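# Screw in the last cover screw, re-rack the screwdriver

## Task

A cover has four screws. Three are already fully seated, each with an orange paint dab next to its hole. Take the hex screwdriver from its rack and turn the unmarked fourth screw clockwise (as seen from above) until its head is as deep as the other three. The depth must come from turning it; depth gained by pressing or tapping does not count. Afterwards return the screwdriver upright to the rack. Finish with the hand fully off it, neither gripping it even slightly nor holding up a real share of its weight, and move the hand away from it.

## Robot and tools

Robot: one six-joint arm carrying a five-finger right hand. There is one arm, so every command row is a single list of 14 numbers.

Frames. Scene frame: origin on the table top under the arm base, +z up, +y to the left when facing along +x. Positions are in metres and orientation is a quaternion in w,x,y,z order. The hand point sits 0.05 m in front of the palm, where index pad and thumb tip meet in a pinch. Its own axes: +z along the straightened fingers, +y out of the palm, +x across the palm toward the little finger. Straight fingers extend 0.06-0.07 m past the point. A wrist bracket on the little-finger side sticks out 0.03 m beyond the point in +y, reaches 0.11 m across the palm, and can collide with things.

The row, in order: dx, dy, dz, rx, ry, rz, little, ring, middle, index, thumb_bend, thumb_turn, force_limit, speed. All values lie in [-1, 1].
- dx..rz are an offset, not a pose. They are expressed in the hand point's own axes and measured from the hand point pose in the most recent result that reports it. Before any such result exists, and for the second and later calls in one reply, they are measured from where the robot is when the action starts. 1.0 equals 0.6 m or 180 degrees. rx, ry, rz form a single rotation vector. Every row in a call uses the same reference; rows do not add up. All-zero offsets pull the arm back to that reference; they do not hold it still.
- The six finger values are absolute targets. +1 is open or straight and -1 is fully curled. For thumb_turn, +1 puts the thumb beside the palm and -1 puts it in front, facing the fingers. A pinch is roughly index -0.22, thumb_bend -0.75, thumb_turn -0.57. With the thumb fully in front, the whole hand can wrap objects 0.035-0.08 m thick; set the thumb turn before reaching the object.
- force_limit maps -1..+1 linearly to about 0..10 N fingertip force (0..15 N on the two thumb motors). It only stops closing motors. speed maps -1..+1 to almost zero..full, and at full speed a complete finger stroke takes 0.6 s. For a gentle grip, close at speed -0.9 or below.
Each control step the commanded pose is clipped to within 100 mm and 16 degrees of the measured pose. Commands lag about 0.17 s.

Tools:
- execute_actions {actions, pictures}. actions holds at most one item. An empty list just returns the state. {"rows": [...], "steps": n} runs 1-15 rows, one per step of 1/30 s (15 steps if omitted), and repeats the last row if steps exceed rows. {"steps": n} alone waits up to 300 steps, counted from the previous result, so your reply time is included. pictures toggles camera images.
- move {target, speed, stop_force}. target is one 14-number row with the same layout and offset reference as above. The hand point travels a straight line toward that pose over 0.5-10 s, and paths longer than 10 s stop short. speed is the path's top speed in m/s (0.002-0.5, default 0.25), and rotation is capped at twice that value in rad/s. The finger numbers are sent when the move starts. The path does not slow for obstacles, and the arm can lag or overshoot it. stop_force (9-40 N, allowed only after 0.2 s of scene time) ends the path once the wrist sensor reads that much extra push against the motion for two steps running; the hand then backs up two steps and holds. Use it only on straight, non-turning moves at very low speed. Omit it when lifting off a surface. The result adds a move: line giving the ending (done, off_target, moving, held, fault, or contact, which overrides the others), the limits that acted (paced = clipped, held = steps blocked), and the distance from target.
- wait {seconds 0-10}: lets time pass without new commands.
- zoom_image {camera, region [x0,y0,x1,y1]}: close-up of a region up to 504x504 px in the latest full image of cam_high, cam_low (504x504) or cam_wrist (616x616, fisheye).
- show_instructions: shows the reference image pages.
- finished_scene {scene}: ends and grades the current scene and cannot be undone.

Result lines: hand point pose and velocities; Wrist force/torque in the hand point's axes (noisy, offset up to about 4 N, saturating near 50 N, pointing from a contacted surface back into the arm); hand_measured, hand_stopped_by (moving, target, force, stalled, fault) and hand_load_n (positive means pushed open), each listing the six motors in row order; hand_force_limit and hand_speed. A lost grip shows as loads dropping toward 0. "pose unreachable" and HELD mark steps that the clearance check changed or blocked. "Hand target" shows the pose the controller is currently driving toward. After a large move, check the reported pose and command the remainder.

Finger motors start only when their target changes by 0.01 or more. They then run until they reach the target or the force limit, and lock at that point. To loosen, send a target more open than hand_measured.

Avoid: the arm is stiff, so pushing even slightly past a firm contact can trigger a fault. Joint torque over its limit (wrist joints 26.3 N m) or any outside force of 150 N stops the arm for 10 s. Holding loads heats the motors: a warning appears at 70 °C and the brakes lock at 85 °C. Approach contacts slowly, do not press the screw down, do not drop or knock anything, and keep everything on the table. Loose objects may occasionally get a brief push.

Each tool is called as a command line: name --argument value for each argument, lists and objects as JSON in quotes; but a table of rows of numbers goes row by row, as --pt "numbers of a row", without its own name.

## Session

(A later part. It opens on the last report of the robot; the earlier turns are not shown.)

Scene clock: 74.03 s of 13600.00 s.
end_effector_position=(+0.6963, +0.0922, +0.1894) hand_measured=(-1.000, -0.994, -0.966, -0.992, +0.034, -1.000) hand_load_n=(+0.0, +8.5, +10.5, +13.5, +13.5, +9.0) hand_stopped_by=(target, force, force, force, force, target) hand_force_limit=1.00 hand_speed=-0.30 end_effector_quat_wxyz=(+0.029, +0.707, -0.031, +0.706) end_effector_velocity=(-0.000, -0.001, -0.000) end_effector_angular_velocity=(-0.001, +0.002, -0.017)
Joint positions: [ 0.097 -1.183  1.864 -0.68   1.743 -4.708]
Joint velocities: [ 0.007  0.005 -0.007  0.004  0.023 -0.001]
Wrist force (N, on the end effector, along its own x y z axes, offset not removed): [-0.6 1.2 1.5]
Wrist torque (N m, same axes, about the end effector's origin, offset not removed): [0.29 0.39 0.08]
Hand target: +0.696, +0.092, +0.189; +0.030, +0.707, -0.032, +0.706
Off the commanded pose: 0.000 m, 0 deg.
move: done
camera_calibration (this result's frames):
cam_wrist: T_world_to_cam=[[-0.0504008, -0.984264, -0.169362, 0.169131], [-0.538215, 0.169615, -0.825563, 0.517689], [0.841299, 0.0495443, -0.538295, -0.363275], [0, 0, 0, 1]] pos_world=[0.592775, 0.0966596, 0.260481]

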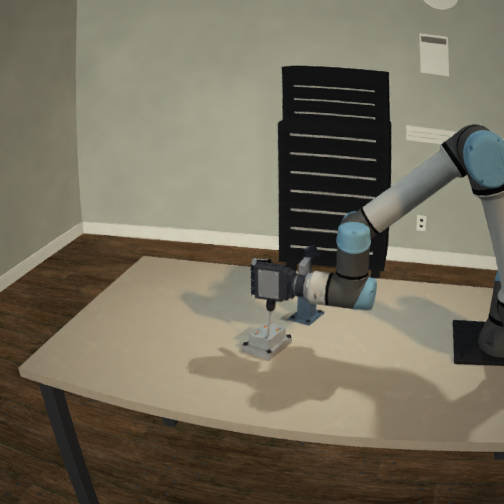

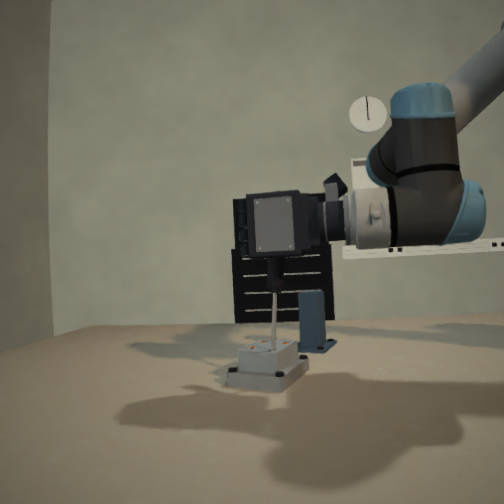

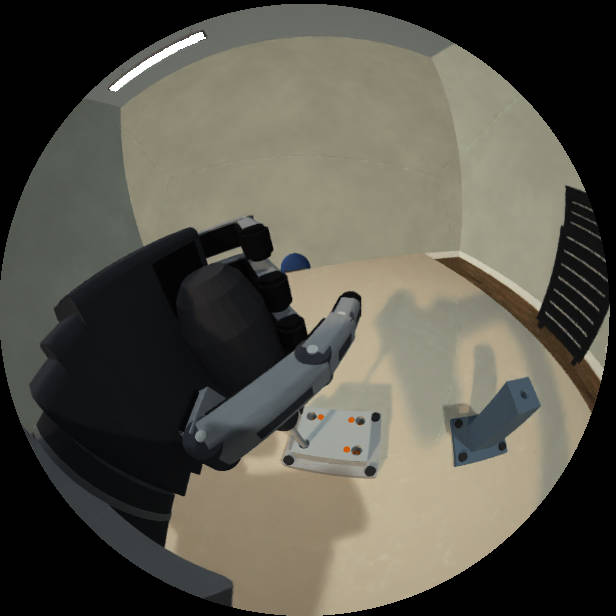

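execute_actions --actions '[{"rows":[[-0.0005,0,0.0005,0,0,0,-0.72,-0.72,-0.72,-0.72,0.35,-1,1,0.5]],"steps":7}]' --pictures false

move --target '[0,-0.0364,0.0188,0.153,0,0,-0.72,-0.72,-0.72,-0.72,0.35,-1,1,0.5]'

move --target '[0,-0.0364,0.0188,0.153,0,0,-0.72,-0.72,-0.72,-0.72,0.35,-1,1,0.5]'

execute_actions --actions '[{"rows":[[0,0,0,0,0,0,-1,-1,-1,-1,0.35,-1,1,-0.3]],"steps":11}]' --pictures false

execute_actions --actions '[{"rows":[[0,0,0,0,0,0,-1,-1,-1,-1,-1,-1,1,-0.3]],"steps":15}]' --pictures false

move --target '[0,0.0236,-0.0335,-0.153,0,0,-1,-1,-1,-1,-1,-1,1,-0.3]'

move --target '[0,0.0236,-0.0335,-0.153,0,0,-1,-1,-1,-1,-1,-1,1,-0.3]'

execute_actions --actions '[{"rows":[[0,0,0.0005,0,0,0,-0.72,-0.72,-0.72,-0.72,0.35,-1,1,0.5]],"steps":7}]' --pictures false

move --target '[0,-0.0364,0.0188,0.153,0,0,-0.72,-0.72,-0.72,-0.72,0.35,-1,1,0.5]'

move --target '[0,-0.0364,0.0188,0.153,0,0,-0.72,-0.72,-0.72,-0.72,0.35,-1,1,0.5]'

execute_actions --actions '[{"rows":[[0,0,0,0,0,0,-1,-1,-1,-1,0.35,-1,1,-0.3]],"steps":11}]' --pictures false

execute_actions --actions '[{"rows":[[0,0,0,0,0,0,-1,-1,-1,-1,-1,-1,1,-0.3]],"steps":15}]' --pictures false

move --target '[0,0.0236,-0.0335,-0.153,0,0,-1,-1,-1,-1,-1,-1,1,-0.3]'

move --target '[0,0.0236,-0.0335,-0.153,0,0,-1,-1,-1,-1,-1,-1,1,-0.3]'

execute_actions --actions '[{"rows":[[0,0,0,0,0,0,-0.72,-0.72,-0.72,-0.72,0.35,-1,1,0.5]],"steps":12}]'

zoom_image --camera "cam_low" --region '[230,240,330,370]'

Scene clock: 78.60 s of 13600.00 s.
end_effector_position=(+0.6966, +0.0924, +0.1894) hand_measured=(-0.722, -0.722, -0.720, -0.722, +0.232, -1.000) hand_load_n=(+0.0, +0.0, +0.0, +0.0, +0.0, +0.0) hand_stopped_by=(moving, moving, moving, moving, moving, target) hand_force_limit=1.00 hand_speed=0.50 end_effector_quat_wxyz=(+0.029, +0.707, -0.031, +0.706) end_effector_velocity=(+0.001, -0.001, +0.001) end_effector_angular_velocity=(+0.000, -0.004, +0.002)
Joint positions: [ 0.097 -1.183  1.863 -0.68   1.743 -4.708]
Joint velocities: [-0.003  0.001 -0.    -0.005 -0.005 -0.   ]
Wrist force (N, on the end effector, along its own x y z axes, offset not removed): [0.5 1.2 1.0]
Wrist torque (N m, same axes, about the end effector's origin, offset not removed): [0.28 -0.11 0.00]
Hand target: +0.697, +0.092, +0.189; +0.029, +0.707, -0.031, +0.706
Off the commanded pose: 0.000 m, 0 deg.
Steps of this call (steps 1 to 90: nothing new was sent; then 1.33 s passed at rest; steps 91 to 97: all 7 steps of this action). Readings (end_effector_position | what the end effector reports):
91: (+0.6963, +0.0921, +0.1894) | hand_measured=(-1.000, -0.994, -0.966, -0.992, +0.034, -1.000) hand_load_n=(+0.0, +8.5, +10.5, +13.5, +13.5, +8.5) hand_stopped_by=(moving, moving, moving, moving, moving, target) hand_force_limit=1.00 hand_speed=0.50
92: (+0.6964, +0.0922, +0.1894) | hand_measured=(-1.000, -0.994, -0.966, -0.992, +0.034, -1.000) hand_load_n=(+0.0, +8.5, +10.5, +13.5, +13.5, +8.5) hand_stopped_by=(moving, moving, moving, moving, moving, target) hand_force_limit=1.00 hand_speed=0.50
94: (+0.6965, +0.0923, +0.1893) | hand_measured=(-0.926, -0.920, -0.900, -0.918, +0.078, -1.000) hand_load_n=(+0.0, +0.0, -11.5, +0.0, +7.0, +5.5) hand_stopped_by=(moving, moving, moving, moving, moving, target) hand_force_limit=1.00 hand_speed=0.50
97: the state above

Scene clock: 80.40 s of 13600.00 s.
end_effector_position=(+0.7095, +0.1129, +0.1892) hand_measured=(-0.720, -0.720, -0.720, -0.720, +0.350, -1.000) hand_load_n=(+0.0, +0.0, +0.0, +0.0, +0.0, +0.0) hand_stopped_by=(target, target, target, target, target, target) hand_force_limit=1.00 hand_speed=0.50 end_effector_quat_wxyz=(-0.139, +0.694, +0.137, +0.693) end_effector_velocity=(+0.001, +0.001, -0.000) end_effector_angular_velocity=(+0.000, +0.000, +0.017)
Joint positions: [-0.126 -1.229  1.935 -0.707  1.041 -4.708]
Joint velocities: [-0.007  0.003 -0.003  0.001 -0.024  0.   ]
Wrist force (N, on the end effector, along its own x y z axes, offset not removed): [1.0 0.6 0.6]
Wrist torque (N m, same axes, about the end effector's origin, offset not removed): [0.11 -0.09 0.09]
Hand target: +0.710, +0.113, +0.189; -0.140, +0.694, +0.138, +0.693
Off the commanded pose: 0.000 m, 0 deg.
move: done
camera_calibration (this result's frames):
cam_wrist: T_world_to_cam=[[0.408557, -0.8969, -0.169266, -0.145396], [-0.554988, -0.096886, -0.826197, 0.563198], [0.724617, 0.43149, -0.537352, -0.336006], [0, 0, 0, 1]] pos_world=[0.615446, 0.0691437, 0.260149]

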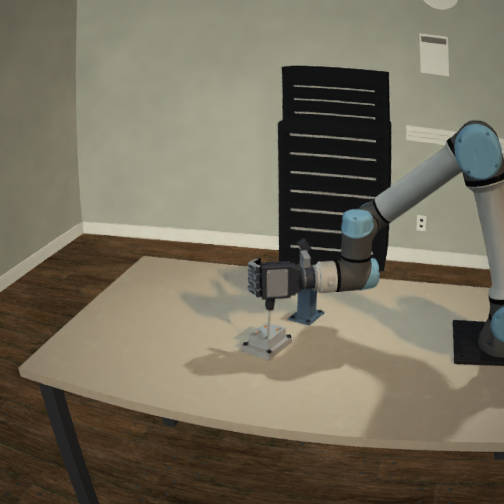

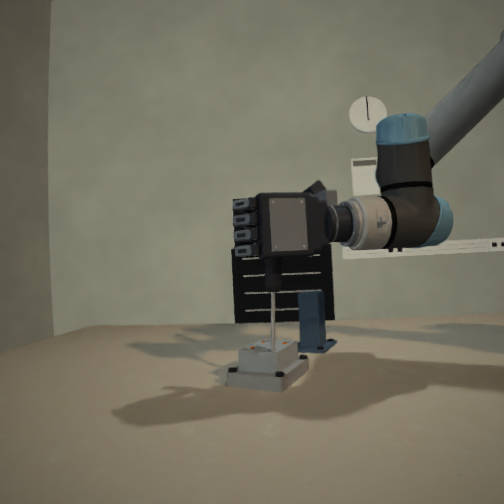

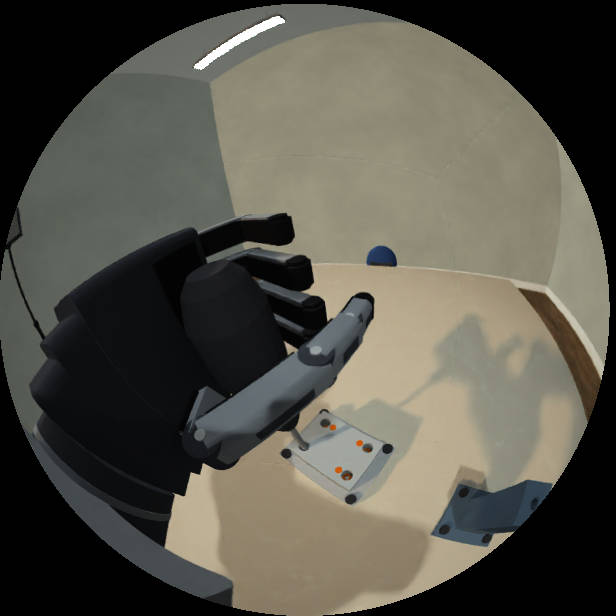

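Scene clock: 81.93 s of 13600.00 s.
end_effector_position=(+0.7113, +0.1372, +0.1892) hand_measured=(-0.720, -0.720, -0.720, -0.720, +0.350, -1.000) hand_load_n=(+0.0, +0.0, +0.0, +0.0, +0.0, +0.0) hand_stopped_by=(target, target, target, target, target, target) hand_force_limit=1.00 hand_speed=0.50 end_effector_quat_wxyz=(-0.300, +0.641, +0.298, +0.641) end_effector_velocity=(+0.001, +0.000, -0.000) end_effector_angular_velocity=(-0.001, +0.000, +0.014)
Joint positions: [-0.289 -1.143  1.805 -0.669  0.4   -4.703]
Joint velocities: [-0.003  0.006 -0.01   0.008 -0.018 -0.004]
Wrist force (N, on the end effector, along its own x y z axes, offset not removed): [0.1 2.0 0.9]
Wrist torque (N m, same axes, about the end effector's origin, offset not removed): [0.32 -0.09 0.11]
Hand target: +0.711, +0.137, +0.189; -0.300, +0.641, +0.298, +0.641
Off the commanded pose: 0.000 m, 0 deg.
move: done
camera_calibration (this result's frames):
cam_wrist: T_world_to_cam=[[0.775874, -0.607848, -0.168936, -0.425389], [-0.44723, -0.341057, -0.826841, 0.523524], [0.444977, 0.717078, -0.536465, -0.18827], [0, 0, 0, 1]] pos_world=[0.64796, 0.0549831, 0.260007]

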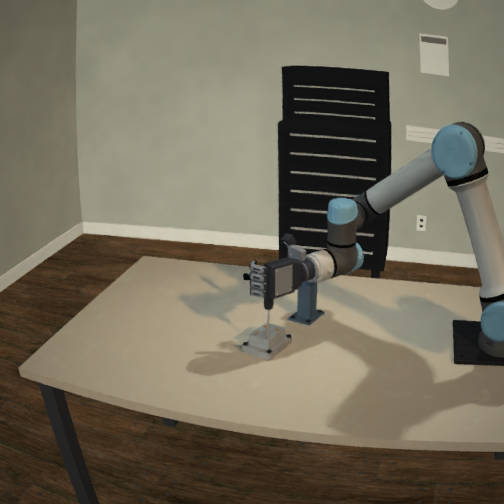

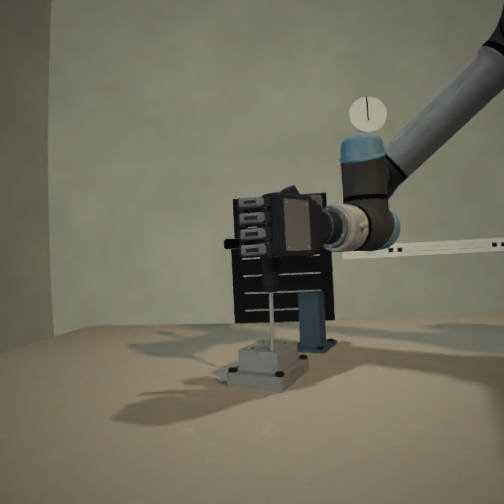

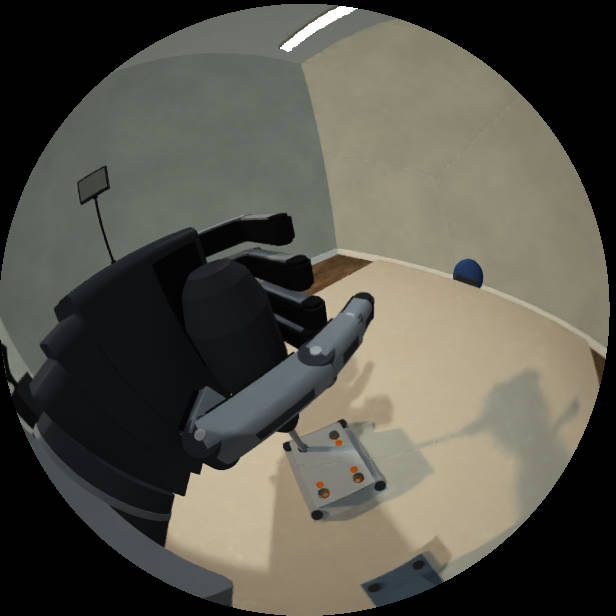

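Scene clock: 82.30 s of 13600.00 s.
end_effector_position=(+0.7114, +0.1371, +0.1892) hand_measured=(-1.000, -0.996, -0.968, -0.996, +0.352, -1.000) hand_load_n=(+0.0, +11.0, +10.5, +11.0, +2.0, +1.5) hand_stopped_by=(moving, force, force, force, target, target) hand_force_limit=1.00 hand_speed=-0.30 end_effector_quat_wxyz=(-0.300, +0.641, +0.298, +0.641) end_effector_velocity=(-0.000, +0.000, +0.000) end_effector_angular_velocity=(+0.000, -0.000, -0.000)
Joint positions: [-0.289 -1.143  1.804 -0.669  0.4   -4.703]
Joint velocities: [ 0.001 -0.001  0.     0.     0.001  0.   ]
Wrist force (N, on the end effector, along its own x y z axes, offset not removed): [-0.1 1.2 1.7]
Wrist torque (N m, same axes, about the end effector's origin, offset not removed): [0.21 0.18 0.11]
Hand target: +0.711, +0.137, +0.189; -0.300, +0.641, +0.298, +0.641
Off the commanded pose: 0.000 m, 0 deg.
Steps of this call (steps 1 to 11: all 11 steps of this action). Readings (end_effector_position | what the end effector reports):
1: (+0.7114, +0.1372, +0.1892) | hand_measured=(-0.720, -0.720, -0.720, -0.720, +0.350, -1.000) hand_load_n=(+0.0, +0.0, +0.0, +0.0, +0.0, +0.0) hand_stopped_by=(moving, moving, moving, moving, target, target) hand_force_limit=1.00 hand_speed=-0.30
2: (+0.7114, +0.1372, +0.1892) | hand_measured=(-0.720, -0.720, -0.720, -0.720, +0.350, -1.000) hand_load_n=(+0.0, +0.0, +0.0, +0.0, +0.0, +0.0) hand_stopped_by=(moving, moving, moving, moving, target, target) hand_force_limit=1.00 hand_speed=-0.30
4: (+0.7114, +0.1372, +0.1892) | hand_measured=(-0.756, -0.756, -0.756, -0.756, +0.350, -1.000) hand_load_n=(+0.0, +0.0, +0.0, +0.0, +0.0, +0.0) hand_stopped_by=(moving, moving, moving, moving, target, target) hand_force_limit=1.00 hand_speed=-0.30
8: (+0.7114, +0.1371, +0.1892) | hand_measured=(-0.910, -0.910, -0.910, -0.910, +0.350, -1.000) hand_load_n=(+0.0, +0.0, +0.0, +0.0, +0.0, +0.0) hand_stopped_by=(moving, moving, moving, moving, target, target) hand_force_limit=1.00 hand_speed=-0.30
11: the state above

Scene clock: 82.80 s of 13600.00 s.
end_effector_position=(+0.7115, +0.1371, +0.1892) hand_measured=(-1.000, -0.994, -0.966, -0.994, +0.072, -1.000) hand_load_n=(+0.0, +10.0, +9.0, +10.0, +13.0, +5.0) hand_stopped_by=(target, force, force, force, moving, target) hand_force_limit=1.00 hand_speed=-0.30 end_effector_quat_wxyz=(-0.300, +0.641, +0.298, +0.641) end_effector_velocity=(-0.000, -0.000, +0.000) end_effector_angular_velocity=(-0.000, +0.000, +0.000)
Joint positions: [-0.289 -1.143  1.804 -0.669  0.4   -4.703]
Joint velocities: [-0.     0.    -0.     0.    -0.001 -0.   ]
Wrist force (N, on the end effector, along its own x y z axes, offset not removed): [2.3 3.3 -0.3]
Wrist torque (N m, same axes, about the end effector's origin, offset not removed): [0.37 -0.29 0.00]
Hand target: +0.711, +0.137, +0.189; -0.300, +0.641, +0.298, +0.641
Off the commanded pose: 0.000 m, 0 deg.
Steps of this call (steps 1 to 15: all 15 steps of this action). Readings (end_effector_position | what the end effector reports):
1: (+0.7114, +0.1371, +0.1892) | hand_measured=(-1.000, -0.994, -0.968, -0.994, +0.352, -1.000) hand_load_n=(+0.0, +10.5, +10.5, +11.0, +2.0, +1.5) hand_stopped_by=(moving, force, force, force, moving, target) hand_force_limit=1.00 hand_speed=-0.30
2: (+0.7114, +0.1371, +0.1892) | hand_measured=(-1.000, -0.994, -0.966, -0.994, +0.352, -1.000) hand_load_n=(+0.0, +10.5, +10.0, +10.5, +2.0, +1.5) hand_stopped_by=(moving, force, force, force, moving, target) hand_force_limit=1.00 hand_speed=-0.30
4: (+0.7114, +0.1371, +0.1892) | hand_measured=(-1.000, -0.994, -0.966, -0.994, +0.330, -1.000) hand_load_n=(+0.0, +10.5, +10.0, +10.5, +3.0, +1.5) hand_stopped_by=(target, force, force, force, moving, target) hand_force_limit=1.00 hand_speed=-0.30
8: (+0.7115, +0.1371, +0.1892) | hand_measured=(-1.000, -0.994, -0.966, -0.994, +0.236, -1.000) hand_load_n=(+0.0, +10.5, +9.5, +10.5, +6.0, +3.0) hand_stopped_by=(target, force, force, force, moving, target) hand_force_limit=1.00 hand_speed=-0.30
15: the state above

Scene clock: 84.60 s of 13600.00 s.
end_effector_position=(+0.7093, +0.1128, +0.1892) hand_measured=(-1.000, -0.994, -0.966, -0.994, +0.034, -1.000) hand_load_n=(+0.0, +9.5, +10.0, +12.5, +14.0, +7.0) hand_stopped_by=(target, force, force, force, force, target) hand_force_limit=1.00 hand_speed=-0.30 end_effector_quat_wxyz=(-0.139, +0.694, +0.137, +0.693) end_effector_velocity=(+0.001, -0.001, -0.000) end_effector_angular_velocity=(+0.000, +0.000, -0.015)
Joint positions: [-0.126 -1.229  1.935 -0.708  1.041 -4.707]
Joint velocities: [ 0.008  0.002 -0.002  0.     0.023 -0.   ]
Wrist force (N, on the end effector, along its own x y z axes, offset not removed): [4.3 2.7 0.9]
Wrist torque (N m, same axes, about the end effector's origin, offset not removed): [0.38 -0.30 0.08]
Hand target: +0.709, +0.113, +0.189; -0.138, +0.694, +0.136, +0.694
Off the commanded pose: 0.000 m, 0 deg.
move: done
camera_calibration (this result's frames):
cam_wrist: T_world_to_cam=[[0.408642, -0.896816, -0.169507, -0.145453], [-0.554975, -0.0967146, -0.826226, 0.563033], [0.724579, 0.431702, -0.537233, -0.335875], [0, 0, 0, 1]] pos_world=[0.615275, 0.0690067, 0.260094]

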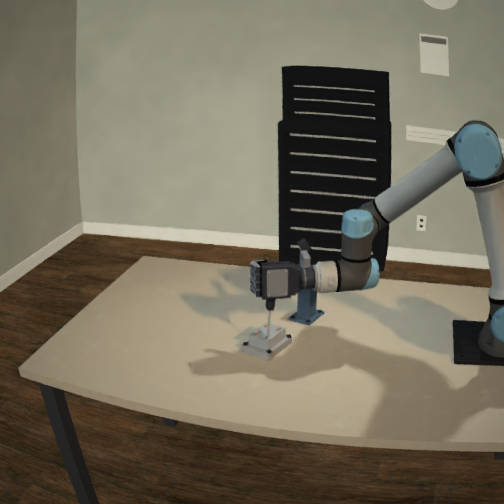

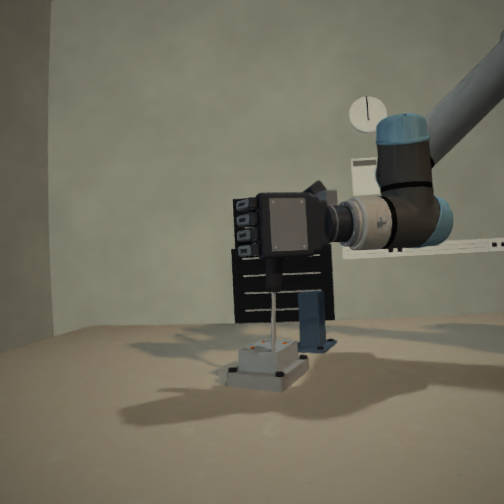

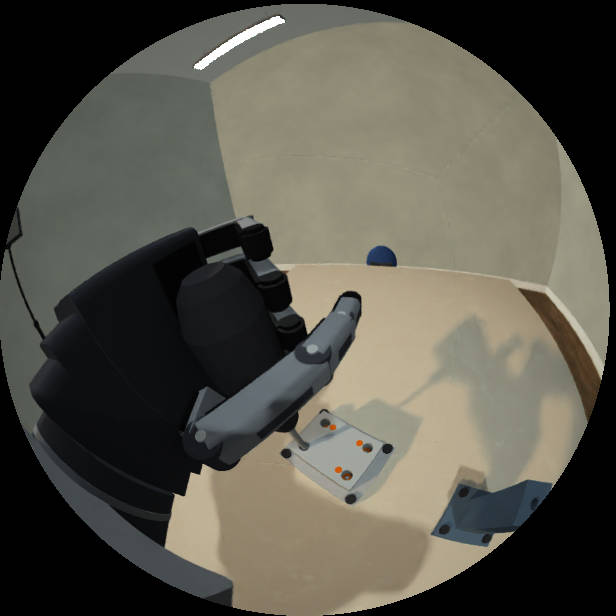

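Scene clock: 86.13 s of 13600.00 s.
end_effector_position=(+0.6963, +0.0922, +0.1891) hand_measured=(-1.000, -0.994, -0.966, -0.994, +0.034, -1.000) hand_load_n=(+0.0, +8.5, +10.5, +13.5, +13.5, +9.0) hand_stopped_by=(target, force, force, force, force, target) hand_force_limit=1.00 hand_speed=-0.30 end_effector_quat_wxyz=(+0.029, +0.707, -0.031, +0.706) end_effector_velocity=(+0.000, -0.001, -0.000) end_effector_angular_velocity=(-0.001, +0.001, -0.017)
Joint positions: [ 0.097 -1.183  1.865 -0.681  1.742 -4.707]
Joint velocities: [ 0.007  0.005 -0.008  0.004  0.024 -0.001]
Wrist force (N, on the end effector, along its own x y z axes, offset not removed): [0.7 1.7 1.8]
Wrist torque (N m, same axes, about the end effector's origin, offset not removed): [0.31 0.18 0.22]
Hand target: +0.696, +0.092, +0.189; +0.030, +0.707, -0.032, +0.706
Off the commanded pose: 0.000 m, 0 deg.
move: done
camera_calibration (this result's frames):
cam_wrist: T_world_to_cam=[[-0.0502616, -0.984223, -0.169644, 0.168987], [-0.538072, 0.169785, -0.825622, 0.517332], [0.841399, 0.0497833, -0.538116, -0.363521], [0, 0, 0, 1]] pos_world=[0.592722, 0.0965834, 0.260172]

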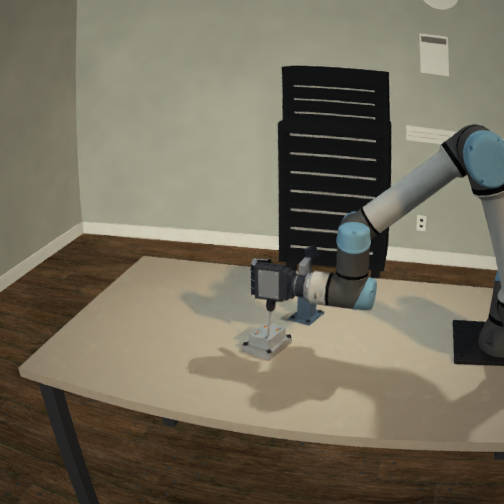

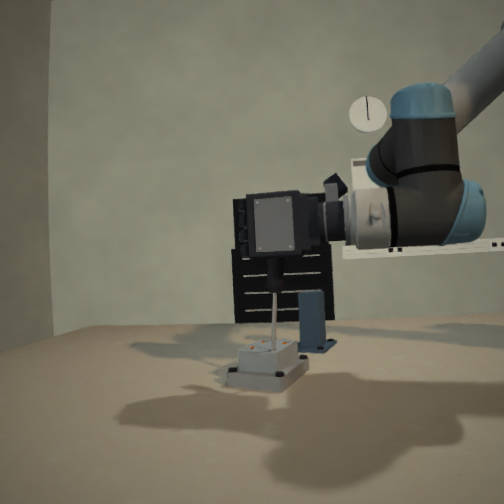

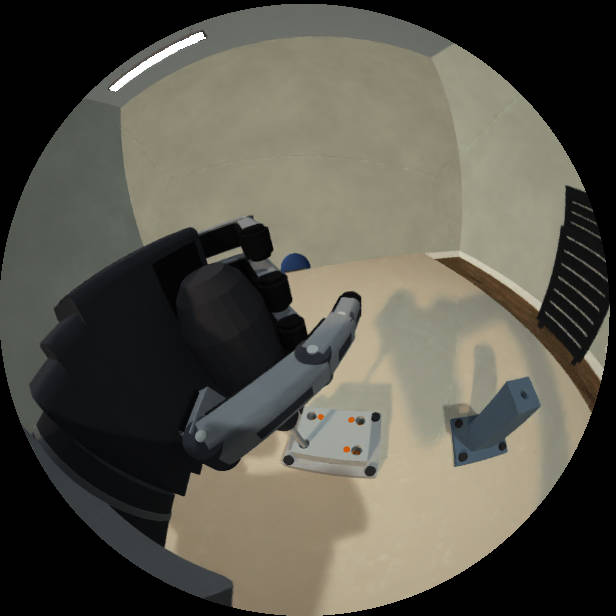

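Scene clock: 86.37 s of 13600.00 s.
end_effector_position=(+0.6965, +0.0923, +0.1891) hand_measured=(-0.722, -0.722, -0.720, -0.722, +0.232, -1.000) hand_load_n=(+0.0, +0.0, +0.0, +0.0, +0.0, +0.0) hand_stopped_by=(moving, moving, moving, moving, moving, target) hand_force_limit=1.00 hand_speed=0.50 end_effector_quat_wxyz=(+0.029, +0.707, -0.031, +0.706) end_effector_velocity=(+0.001, +0.001, -0.000) end_effector_angular_velocity=(-0.000, +0.000, +0.003)
Joint positions: [ 0.097 -1.183  1.864 -0.681  1.743 -4.708]
Joint velocities: [-0.     0.001 -0.001  0.001 -0.003 -0.   ]
Wrist force (N, on the end effector, along its own x y z axes, offset not removed): [0.7 2.9 0.4]
Wrist torque (N m, same axes, about the end effector's origin, offset not removed): [0.50 -0.17 0.16]
Hand target: +0.697, +0.092, +0.189; +0.029, +0.707, -0.031, +0.706
Off the commanded pose: 0.000 m, 0 deg.
Steps of this call (steps 1 to 7: all 7 steps of this action). Readings (end_effector_position | what the end effector reports):
1: (+0.6963, +0.0921, +0.1891) | hand_measured=(-1.000, -0.994, -0.966, -0.994, +0.034, -1.000) hand_load_n=(+0.0, +8.5, +10.5, +13.5, +13.5, +9.0) hand_stopped_by=(moving, moving, moving, moving, moving, target) hand_force_limit=1.00 hand_speed=0.50
2: (+0.6963, +0.0921, +0.1891) | hand_measured=(-1.000, -0.994, -0.966, -0.994, +0.034, -1.000) hand_load_n=(+0.0, +8.5, +10.5, +13.5, +13.5, +9.0) hand_stopped_by=(moving, moving, moving, moving, moving, target) hand_force_limit=1.00 hand_speed=0.50
4: (+0.6964, +0.0922, +0.1891) | hand_measured=(-0.926, -0.920, -0.900, -0.920, +0.078, -1.000) hand_load_n=(+0.0, +0.0, -11.5, +0.0, +7.0, +6.0) hand_stopped_by=(moving, moving, moving, moving, moving, target) hand_force_limit=1.00 hand_speed=0.50
7: the state above

Scene clock: 88.17 s of 13600.00 s.
end_effector_position=(+0.7094, +0.1129, +0.1891) hand_measured=(-0.720, -0.720, -0.720, -0.720, +0.350, -1.000) hand_load_n=(+0.0, +0.0, +0.0, +0.0, +0.0, +0.0) hand_stopped_by=(target, target, target, target, target, target) hand_force_limit=1.00 hand_speed=0.50 end_effector_quat_wxyz=(-0.139, +0.694, +0.137, +0.693) end_effector_velocity=(+0.001, +0.001, +0.000) end_effector_angular_velocity=(+0.000, -0.001, +0.017)
Joint positions: [-0.126 -1.229  1.935 -0.708  1.041 -4.707]
Joint velocities: [-0.008  0.002 -0.003  0.    -0.025  0.   ]
Wrist force (N, on the end effector, along its own x y z axes, offset not removed): [0.6 2.1 2.0]
Wrist torque (N m, same axes, about the end effector's origin, offset not removed): [0.27 -0.12 0.10]
Hand target: +0.710, +0.113, +0.189; -0.140, +0.693, +0.138, +0.693
Off the commanded pose: 0.000 m, 0 deg.
move: done
camera_calibration (this result's frames):
cam_wrist: T_world_to_cam=[[0.408771, -0.896761, -0.169489, -0.14549], [-0.554899, -0.0967735, -0.82627, 0.563036], [0.724565, 0.431804, -0.53717, -0.336001], [0, 0, 0, 1]] pos_world=[0.615355, 0.0691039, 0.260071]

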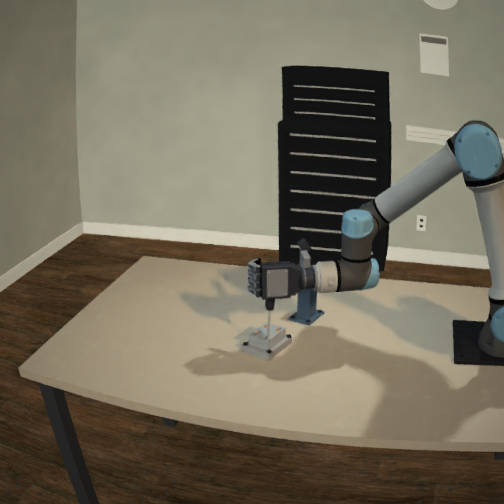

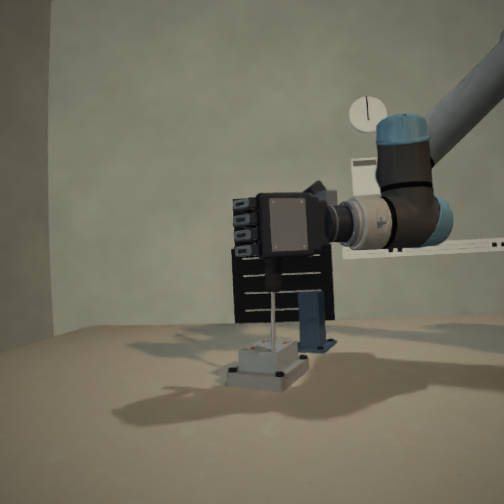

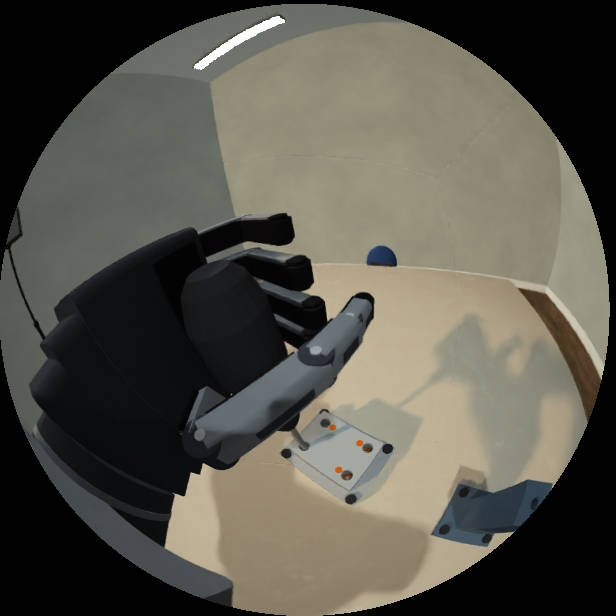

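Scene clock: 89.70 s of 13600.00 s.
end_effector_position=(+0.7112, +0.1372, +0.1891) hand_measured=(-0.720, -0.720, -0.720, -0.720, +0.350, -1.000) hand_load_n=(+0.0, +0.0, +0.0, +0.0, +0.0, +0.0) hand_stopped_by=(target, target, target, target, target, target) hand_force_limit=1.00 hand_speed=0.50 end_effector_quat_wxyz=(-0.300, +0.641, +0.298, +0.641) end_effector_velocity=(+0.001, +0.001, +0.000) end_effector_angular_velocity=(-0.002, -0.000, +0.016)
Joint positions: [-0.289 -1.143  1.805 -0.67   0.399 -4.702]
Joint velocities: [-0.002  0.006 -0.011  0.007 -0.018 -0.004]
Wrist force (N, on the end effector, along its own x y z axes, offset not removed): [-1.0 1.0 1.0]
Wrist torque (N m, same axes, about the end effector's origin, offset not removed): [0.13 0.14 -0.04]
Hand target: +0.711, +0.137, +0.189; -0.300, +0.641, +0.298, +0.641
Off the commanded pose: 0.000 m, 0 deg.
move: done
camera_calibration (this result's frames):
cam_wrist: T_world_to_cam=[[0.776022, -0.607626, -0.169056, -0.425432], [-0.447094, -0.340918, -0.826971, 0.523346], [0.444855, 0.717332, -0.536226, -0.188247], [0, 0, 0, 1]] pos_world=[0.647872, 0.0549504, 0.259927]

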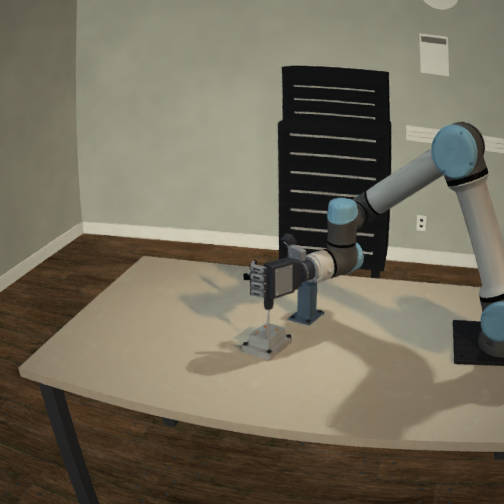

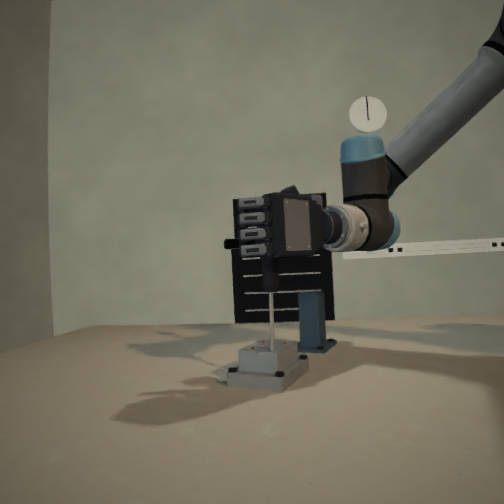

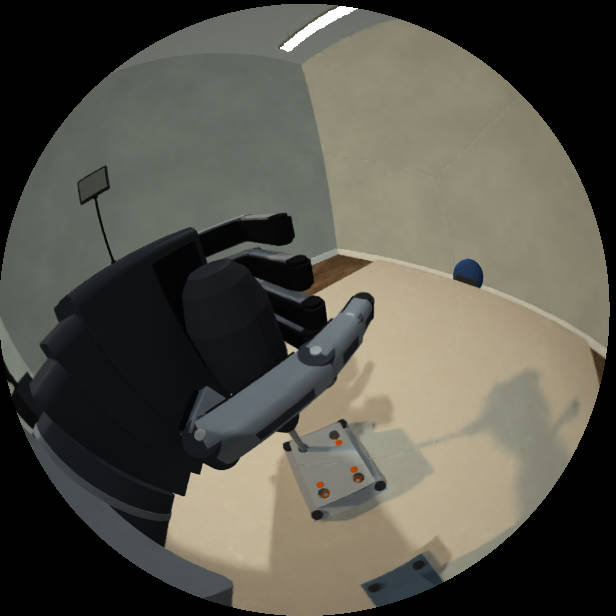

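Scene clock: 90.07 s of 13600.00 s.
end_effector_position=(+0.7113, +0.1371, +0.1892) hand_measured=(-1.000, -0.996, -0.968, -0.994, +0.352, -1.000) hand_load_n=(+0.0, +11.0, +10.5, +11.0, +2.0, +1.0) hand_stopped_by=(moving, force, force, force, target, target) hand_force_limit=1.00 hand_speed=-0.30 end_effector_quat_wxyz=(-0.300, +0.641, +0.298, +0.641) end_effector_velocity=(+0.001, -0.001, +0.001) end_effector_angular_velocity=(-0.000, -0.001, -0.003)
Joint positions: [-0.289 -1.143  1.805 -0.67   0.399 -4.702]
Joint velocities: [-0.001 -0.001 -0.001  0.     0.002  0.   ]
Wrist force (N, on the end effector, along its own x y z axes, offset not removed): [0.2 1.5 0.1]
Wrist torque (N m, same axes, about the end effector's origin, offset not removed): [0.34 0.02 0.13]
Hand target: +0.711, +0.137, +0.189; -0.300, +0.641, +0.298, +0.641
Off the commanded pose: 0.000 m, 0 deg.
Steps of this call (steps 1 to 11: all 11 steps of this action). Readings (end_effector_position | what the end effector reports):
1: (+0.7113, +0.1372, +0.1891) | hand_measured=(-0.720, -0.720, -0.720, -0.720, +0.350, -1.000) hand_load_n=(+0.0, +0.0, +0.0, +0.0, +0.0, +0.0) hand_stopped_by=(moving, moving, moving, moving, target, target) hand_force_limit=1.00 hand_speed=-0.30
2: (+0.7113, +0.1372, +0.1891) | hand_measured=(-0.720, -0.720, -0.720, -0.720, +0.350, -1.000) hand_load_n=(+0.0, +0.0, +0.0, +0.0, +0.0, +0.0) hand_stopped_by=(moving, moving, moving, moving, target, target) hand_force_limit=1.00 hand_speed=-0.30
4: (+0.7113, +0.1372, +0.1891) | hand_measured=(-0.756, -0.756, -0.756, -0.756, +0.350, -1.000) hand_load_n=(+0.0, +0.0, +0.0, +0.0, +0.0, +0.0) hand_stopped_by=(moving, moving, moving, moving, target, target) hand_force_limit=1.00 hand_speed=-0.30
8: (+0.7113, +0.1371, +0.1891) | hand_measured=(-0.910, -0.910, -0.910, -0.910, +0.350, -1.000) hand_load_n=(+0.0, +0.0, +0.0, +0.0, +0.0, +0.0) hand_stopped_by=(moving, moving, moving, moving, target, target) hand_force_limit=1.00 hand_speed=-0.30
11: the state above

Scene clock: 90.57 s of 13600.00 s.
end_effector_position=(+0.7114, +0.1371, +0.1892) hand_measured=(-1.000, -0.994, -0.966, -0.992, +0.072, -1.000) hand_load_n=(+0.0, +10.0, +9.0, +10.0, +13.0, +5.0) hand_stopped_by=(target, force, force, force, moving, target) hand_force_limit=1.00 hand_speed=-0.30 end_effector_quat_wxyz=(-0.300, +0.641, +0.298, +0.641) end_effector_velocity=(-0.000, -0.000, -0.000) end_effector_angular_velocity=(+0.000, +0.000, -0.000)
Joint positions: [-0.289 -1.143  1.805 -0.67   0.399 -4.702]
Joint velocities: [-0.  0.  0. -0. -0.  0.]
Wrist force (N, on the end effector, along its own x y z axes, offset not removed): [1.8 3.0 -0.1]
Wrist torque (N m, same axes, about the end effector's origin, offset not removed): [0.40 -0.23 -0.12]
Hand target: +0.711, +0.137, +0.189; -0.300, +0.641, +0.298, +0.641
Off the commanded pose: 0.000 m, 0 deg.
Steps of this call (steps 1 to 15: all 15 steps of this action). Readings (end_effector_position | what the end effector reports):
1: (+0.7113, +0.1371, +0.1892) | hand_measured=(-1.000, -0.994, -0.968, -0.994, +0.352, -1.000) hand_load_n=(+0.0, +10.5, +10.5, +10.5, +2.0, +1.0) hand_stopped_by=(moving, force, force, force, moving, target) hand_force_limit=1.00 hand_speed=-0.30
2: (+0.7113, +0.1371, +0.1892) | hand_measured=(-1.000, -0.994, -0.966, -0.992, +0.352, -1.000) hand_load_n=(+0.0, +10.5, +10.0, +10.5, +2.0, +1.0) hand_stopped_by=(moving, force, force, force, moving, target) hand_force_limit=1.00 hand_speed=-0.30
4: (+0.7113, +0.1371, +0.1892) | hand_measured=(-1.000, -0.994, -0.966, -0.992, +0.330, -1.000) hand_load_n=(+0.0, +10.5, +10.0, +10.5, +2.5, +1.5) hand_stopped_by=(target, force, force, force, moving, target) hand_force_limit=1.00 hand_speed=-0.30
8: (+0.7114, +0.1371, +0.1892) | hand_measured=(-1.000, -0.994, -0.966, -0.992, +0.236, -1.000) hand_load_n=(+0.0, +10.5, +9.5, +10.5, +6.0, +2.5) hand_stopped_by=(target, force, force, force, moving, target) hand_force_limit=1.00 hand_speed=-0.30
15: the state above

Scene clock: 92.37 s of 13600.00 s.
end_effector_position=(+0.7092, +0.1128, +0.1891) hand_measured=(-1.000, -0.994, -0.966, -0.992, +0.034, -1.000) hand_load_n=(+0.0, +9.5, +10.0, +12.5, +14.0, +6.5) hand_stopped_by=(target, force, force, force, force, target) hand_force_limit=1.00 hand_speed=-0.30 end_effector_quat_wxyz=(-0.139, +0.694, +0.137, +0.693) end_effector_velocity=(+0.001, -0.002, +0.000) end_effector_angular_velocity=(-0.000, -0.002, -0.018)
Joint positions: [-0.126 -1.229  1.936 -0.708  1.041 -4.707]
Joint velocities: [ 0.007  0.002 -0.002 -0.001  0.025  0.   ]
Wrist force (N, on the end effector, along its own x y z axes, offset not removed): [3.3 2.7 1.5]
Wrist torque (N m, same axes, about the end effector's origin, offset not removed): [0.29 -0.21 0.08]
Hand target: +0.709, +0.113, +0.189; -0.139, +0.694, +0.136, +0.694
Off the commanded pose: 0.000 m, 0 deg.
move: done
camera_calibration (this result's frames):
cam_wrist: T_world_to_cam=[[0.408852, -0.896678, -0.169728, -0.145546], [-0.554898, -0.0966083, -0.82629, 0.562872], [0.724519, 0.432012, -0.537064, -0.335863], [0, 0, 0, 1]] pos_world=[0.615183, 0.068967, 0.260012]

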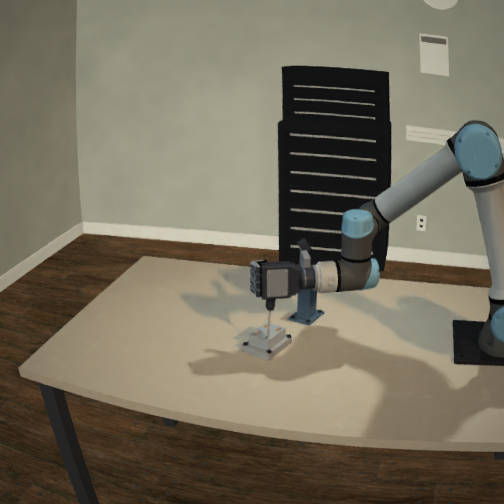

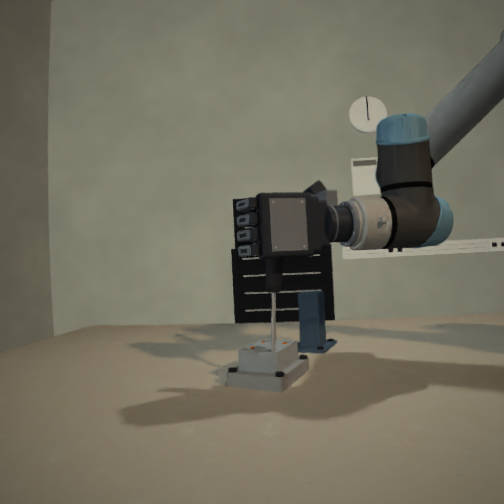

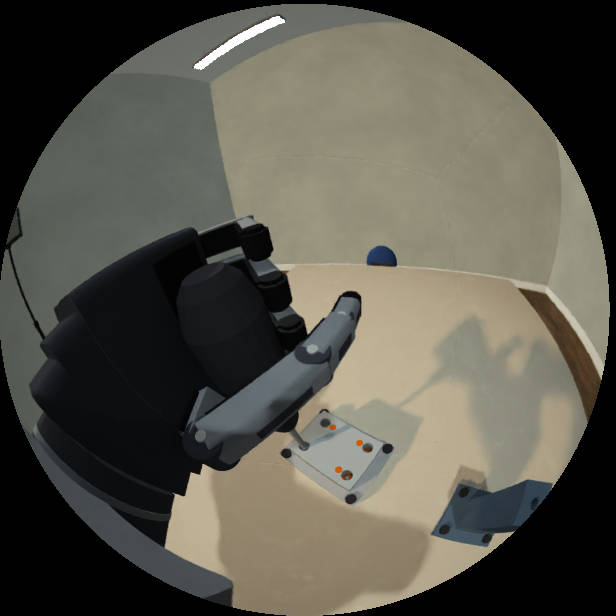

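Scene clock: 93.90 s of 13600.00 s.
end_effector_position=(+0.6962, +0.0922, +0.1891) hand_measured=(-1.000, -0.994, -0.966, -0.992, +0.034, -1.000) hand_load_n=(+0.0, +8.5, +10.5, +14.0, +13.0, +8.5) hand_stopped_by=(target, force, force, force, force, target) hand_force_limit=1.00 hand_speed=-0.30 end_effector_quat_wxyz=(+0.029, +0.707, -0.031, +0.706) end_effector_velocity=(+0.000, -0.001, -0.000) end_effector_angular_velocity=(-0.000, +0.001, -0.017)
Joint positions: [ 0.097 -1.183  1.865 -0.682  1.742 -4.707]
Joint velocities: [ 0.008  0.005 -0.008  0.004  0.025 -0.   ]
Wrist force (N, on the end effector, along its own x y z axes, offset not removed): [0.0 1.4 3.0]
Wrist torque (N m, same axes, about the end effector's origin, offset not removed): [0.32 0.19 0.28]
Hand target: +0.696, +0.092, +0.189; +0.030, +0.707, -0.032, +0.706
Off the commanded pose: 0.000 m, 0 deg.
move: done
camera_calibration (this result's frames):
cam_wrist: T_world_to_cam=[[-0.0500325, -0.984198, -0.169854, 0.168846], [-0.538056, 0.169839, -0.825621, 0.517214], [0.841423, 0.0500833, -0.538052, -0.363534], [0, 0, 0, 1]] pos_world=[0.592624, 0.0965413, 0.260102]

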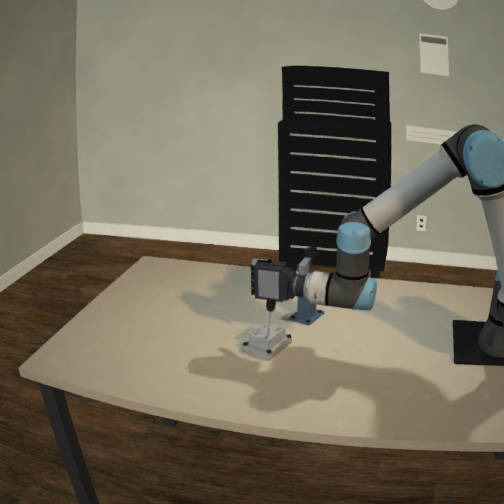

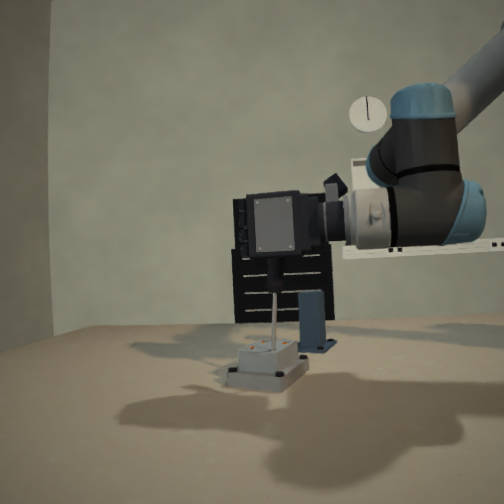

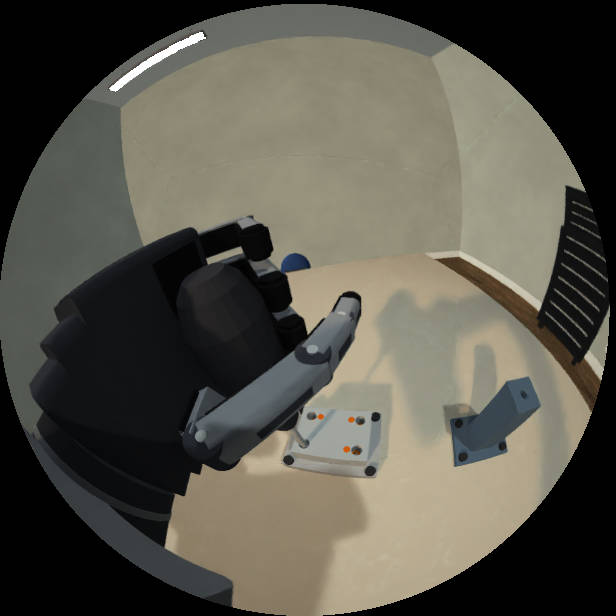

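Scene clock: 94.30 s of 13600.00 s.
end_effector_position=(+0.6962, +0.0923, +0.1891) hand_measured=(-0.720, -0.720, -0.720, -0.720, +0.350, -1.000) hand_load_n=(+0.0, +0.0, +0.0, +0.0, +0.0, +0.0) hand_stopped_by=(target, target, target, target, moving, target) hand_force_limit=1.00 hand_speed=0.50 end_effector_quat_wxyz=(+0.029, +0.707, -0.031, +0.706) end_effector_velocity=(+0.000, -0.000, +0.000) end_effector_angular_velocity=(-0.000, -0.000, -0.000)
Joint positions: [ 0.097 -1.183  1.865 -0.682  1.742 -4.707]
Joint velocities: [-0. -0. -0.  0. -0. -0.]
Wrist force (N, on the end effector, along its own x y z axes, offset not removed): [-0.3 1.4 0.9]
Wrist torque (N m, same axes, about the end effector's origin, offset not removed): [0.27 0.16 0.09]
Hand target: +0.696, +0.092, +0.189; +0.029, +0.707, -0.031, +0.706
Off the commanded pose: 0.000 m, 0 deg.
Steps of this call (steps 1 to 12: all 12 steps of this action). Readings (end_effector_position | what the end effector reports):
1: (+0.6962, +0.0921, +0.1891) | hand_measured=(-1.000, -0.994, -0.966, -0.992, +0.034, -1.000) hand_load_n=(+0.0, +9.0, +10.5, +14.0, +13.0, +8.5) hand_stopped_by=(moving, moving, moving, moving, moving, target) hand_force_limit=1.00 hand_speed=0.50
2: (+0.6962, +0.0921, +0.1891) | hand_measured=(-1.000, -0.994, -0.966, -0.992, +0.034, -1.000) hand_load_n=(+0.0, +9.0, +10.5, +14.0, +13.0, +8.5) hand_stopped_by=(moving, moving, moving, moving, moving, target) hand_force_limit=1.00 hand_speed=0.50
4: (+0.6962, +0.0921, +0.1891) | hand_measured=(-0.926, -0.920, -0.898, -0.918, +0.078, -1.000) hand_load_n=(+0.0, +0.0, -11.5, +0.0, +7.0, +6.0) hand_stopped_by=(moving, moving, moving, moving, moving, target) hand_force_limit=1.00 hand_speed=0.50
8: (+0.6962, +0.0923, +0.1891) | hand_measured=(-0.720, -0.720, -0.720, -0.720, +0.284, -1.000) hand_load_n=(+0.0, +0.0, +0.0, +0.0, +0.0, +0.0) hand_stopped_by=(moving, moving, moving, moving, moving, target) hand_force_limit=1.00 hand_speed=0.50
12: the state above
camera_calibration (this result's frames):
cam_wrist: T_world_to_cam=[[-0.0498847, -0.98421, -0.169829, 0.168892], [-0.538101, 0.169736, -0.825613, 0.517277], [0.841403, 0.0501999, -0.538072, -0.363573], [0, 0, 0, 1]] pos_world=[0.592684, 0.096676, 0.260125]

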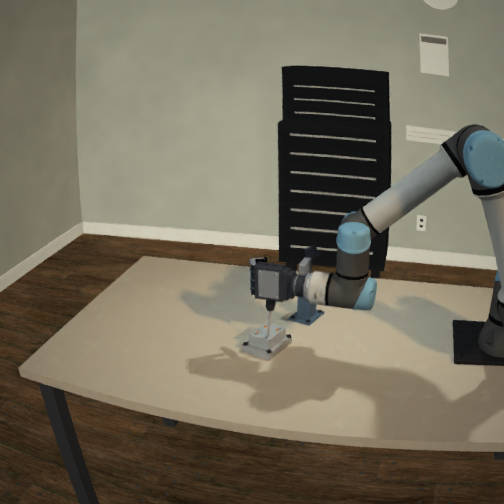

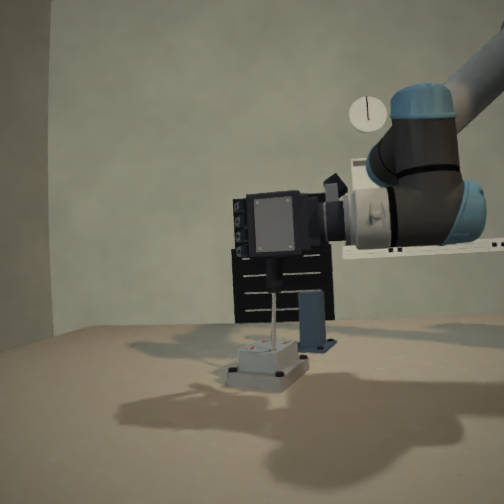

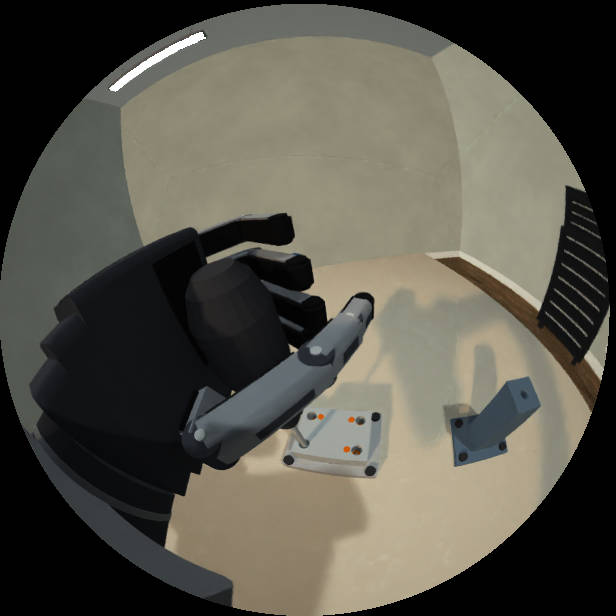

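Region (230, 240, 330, 370) of cam_low's 504x504 image, scaled by 3.877, with more detail than that image has; it fills the left 388 columns of this view, and the rest is white.

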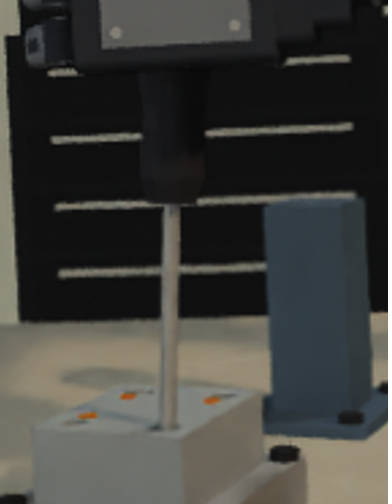

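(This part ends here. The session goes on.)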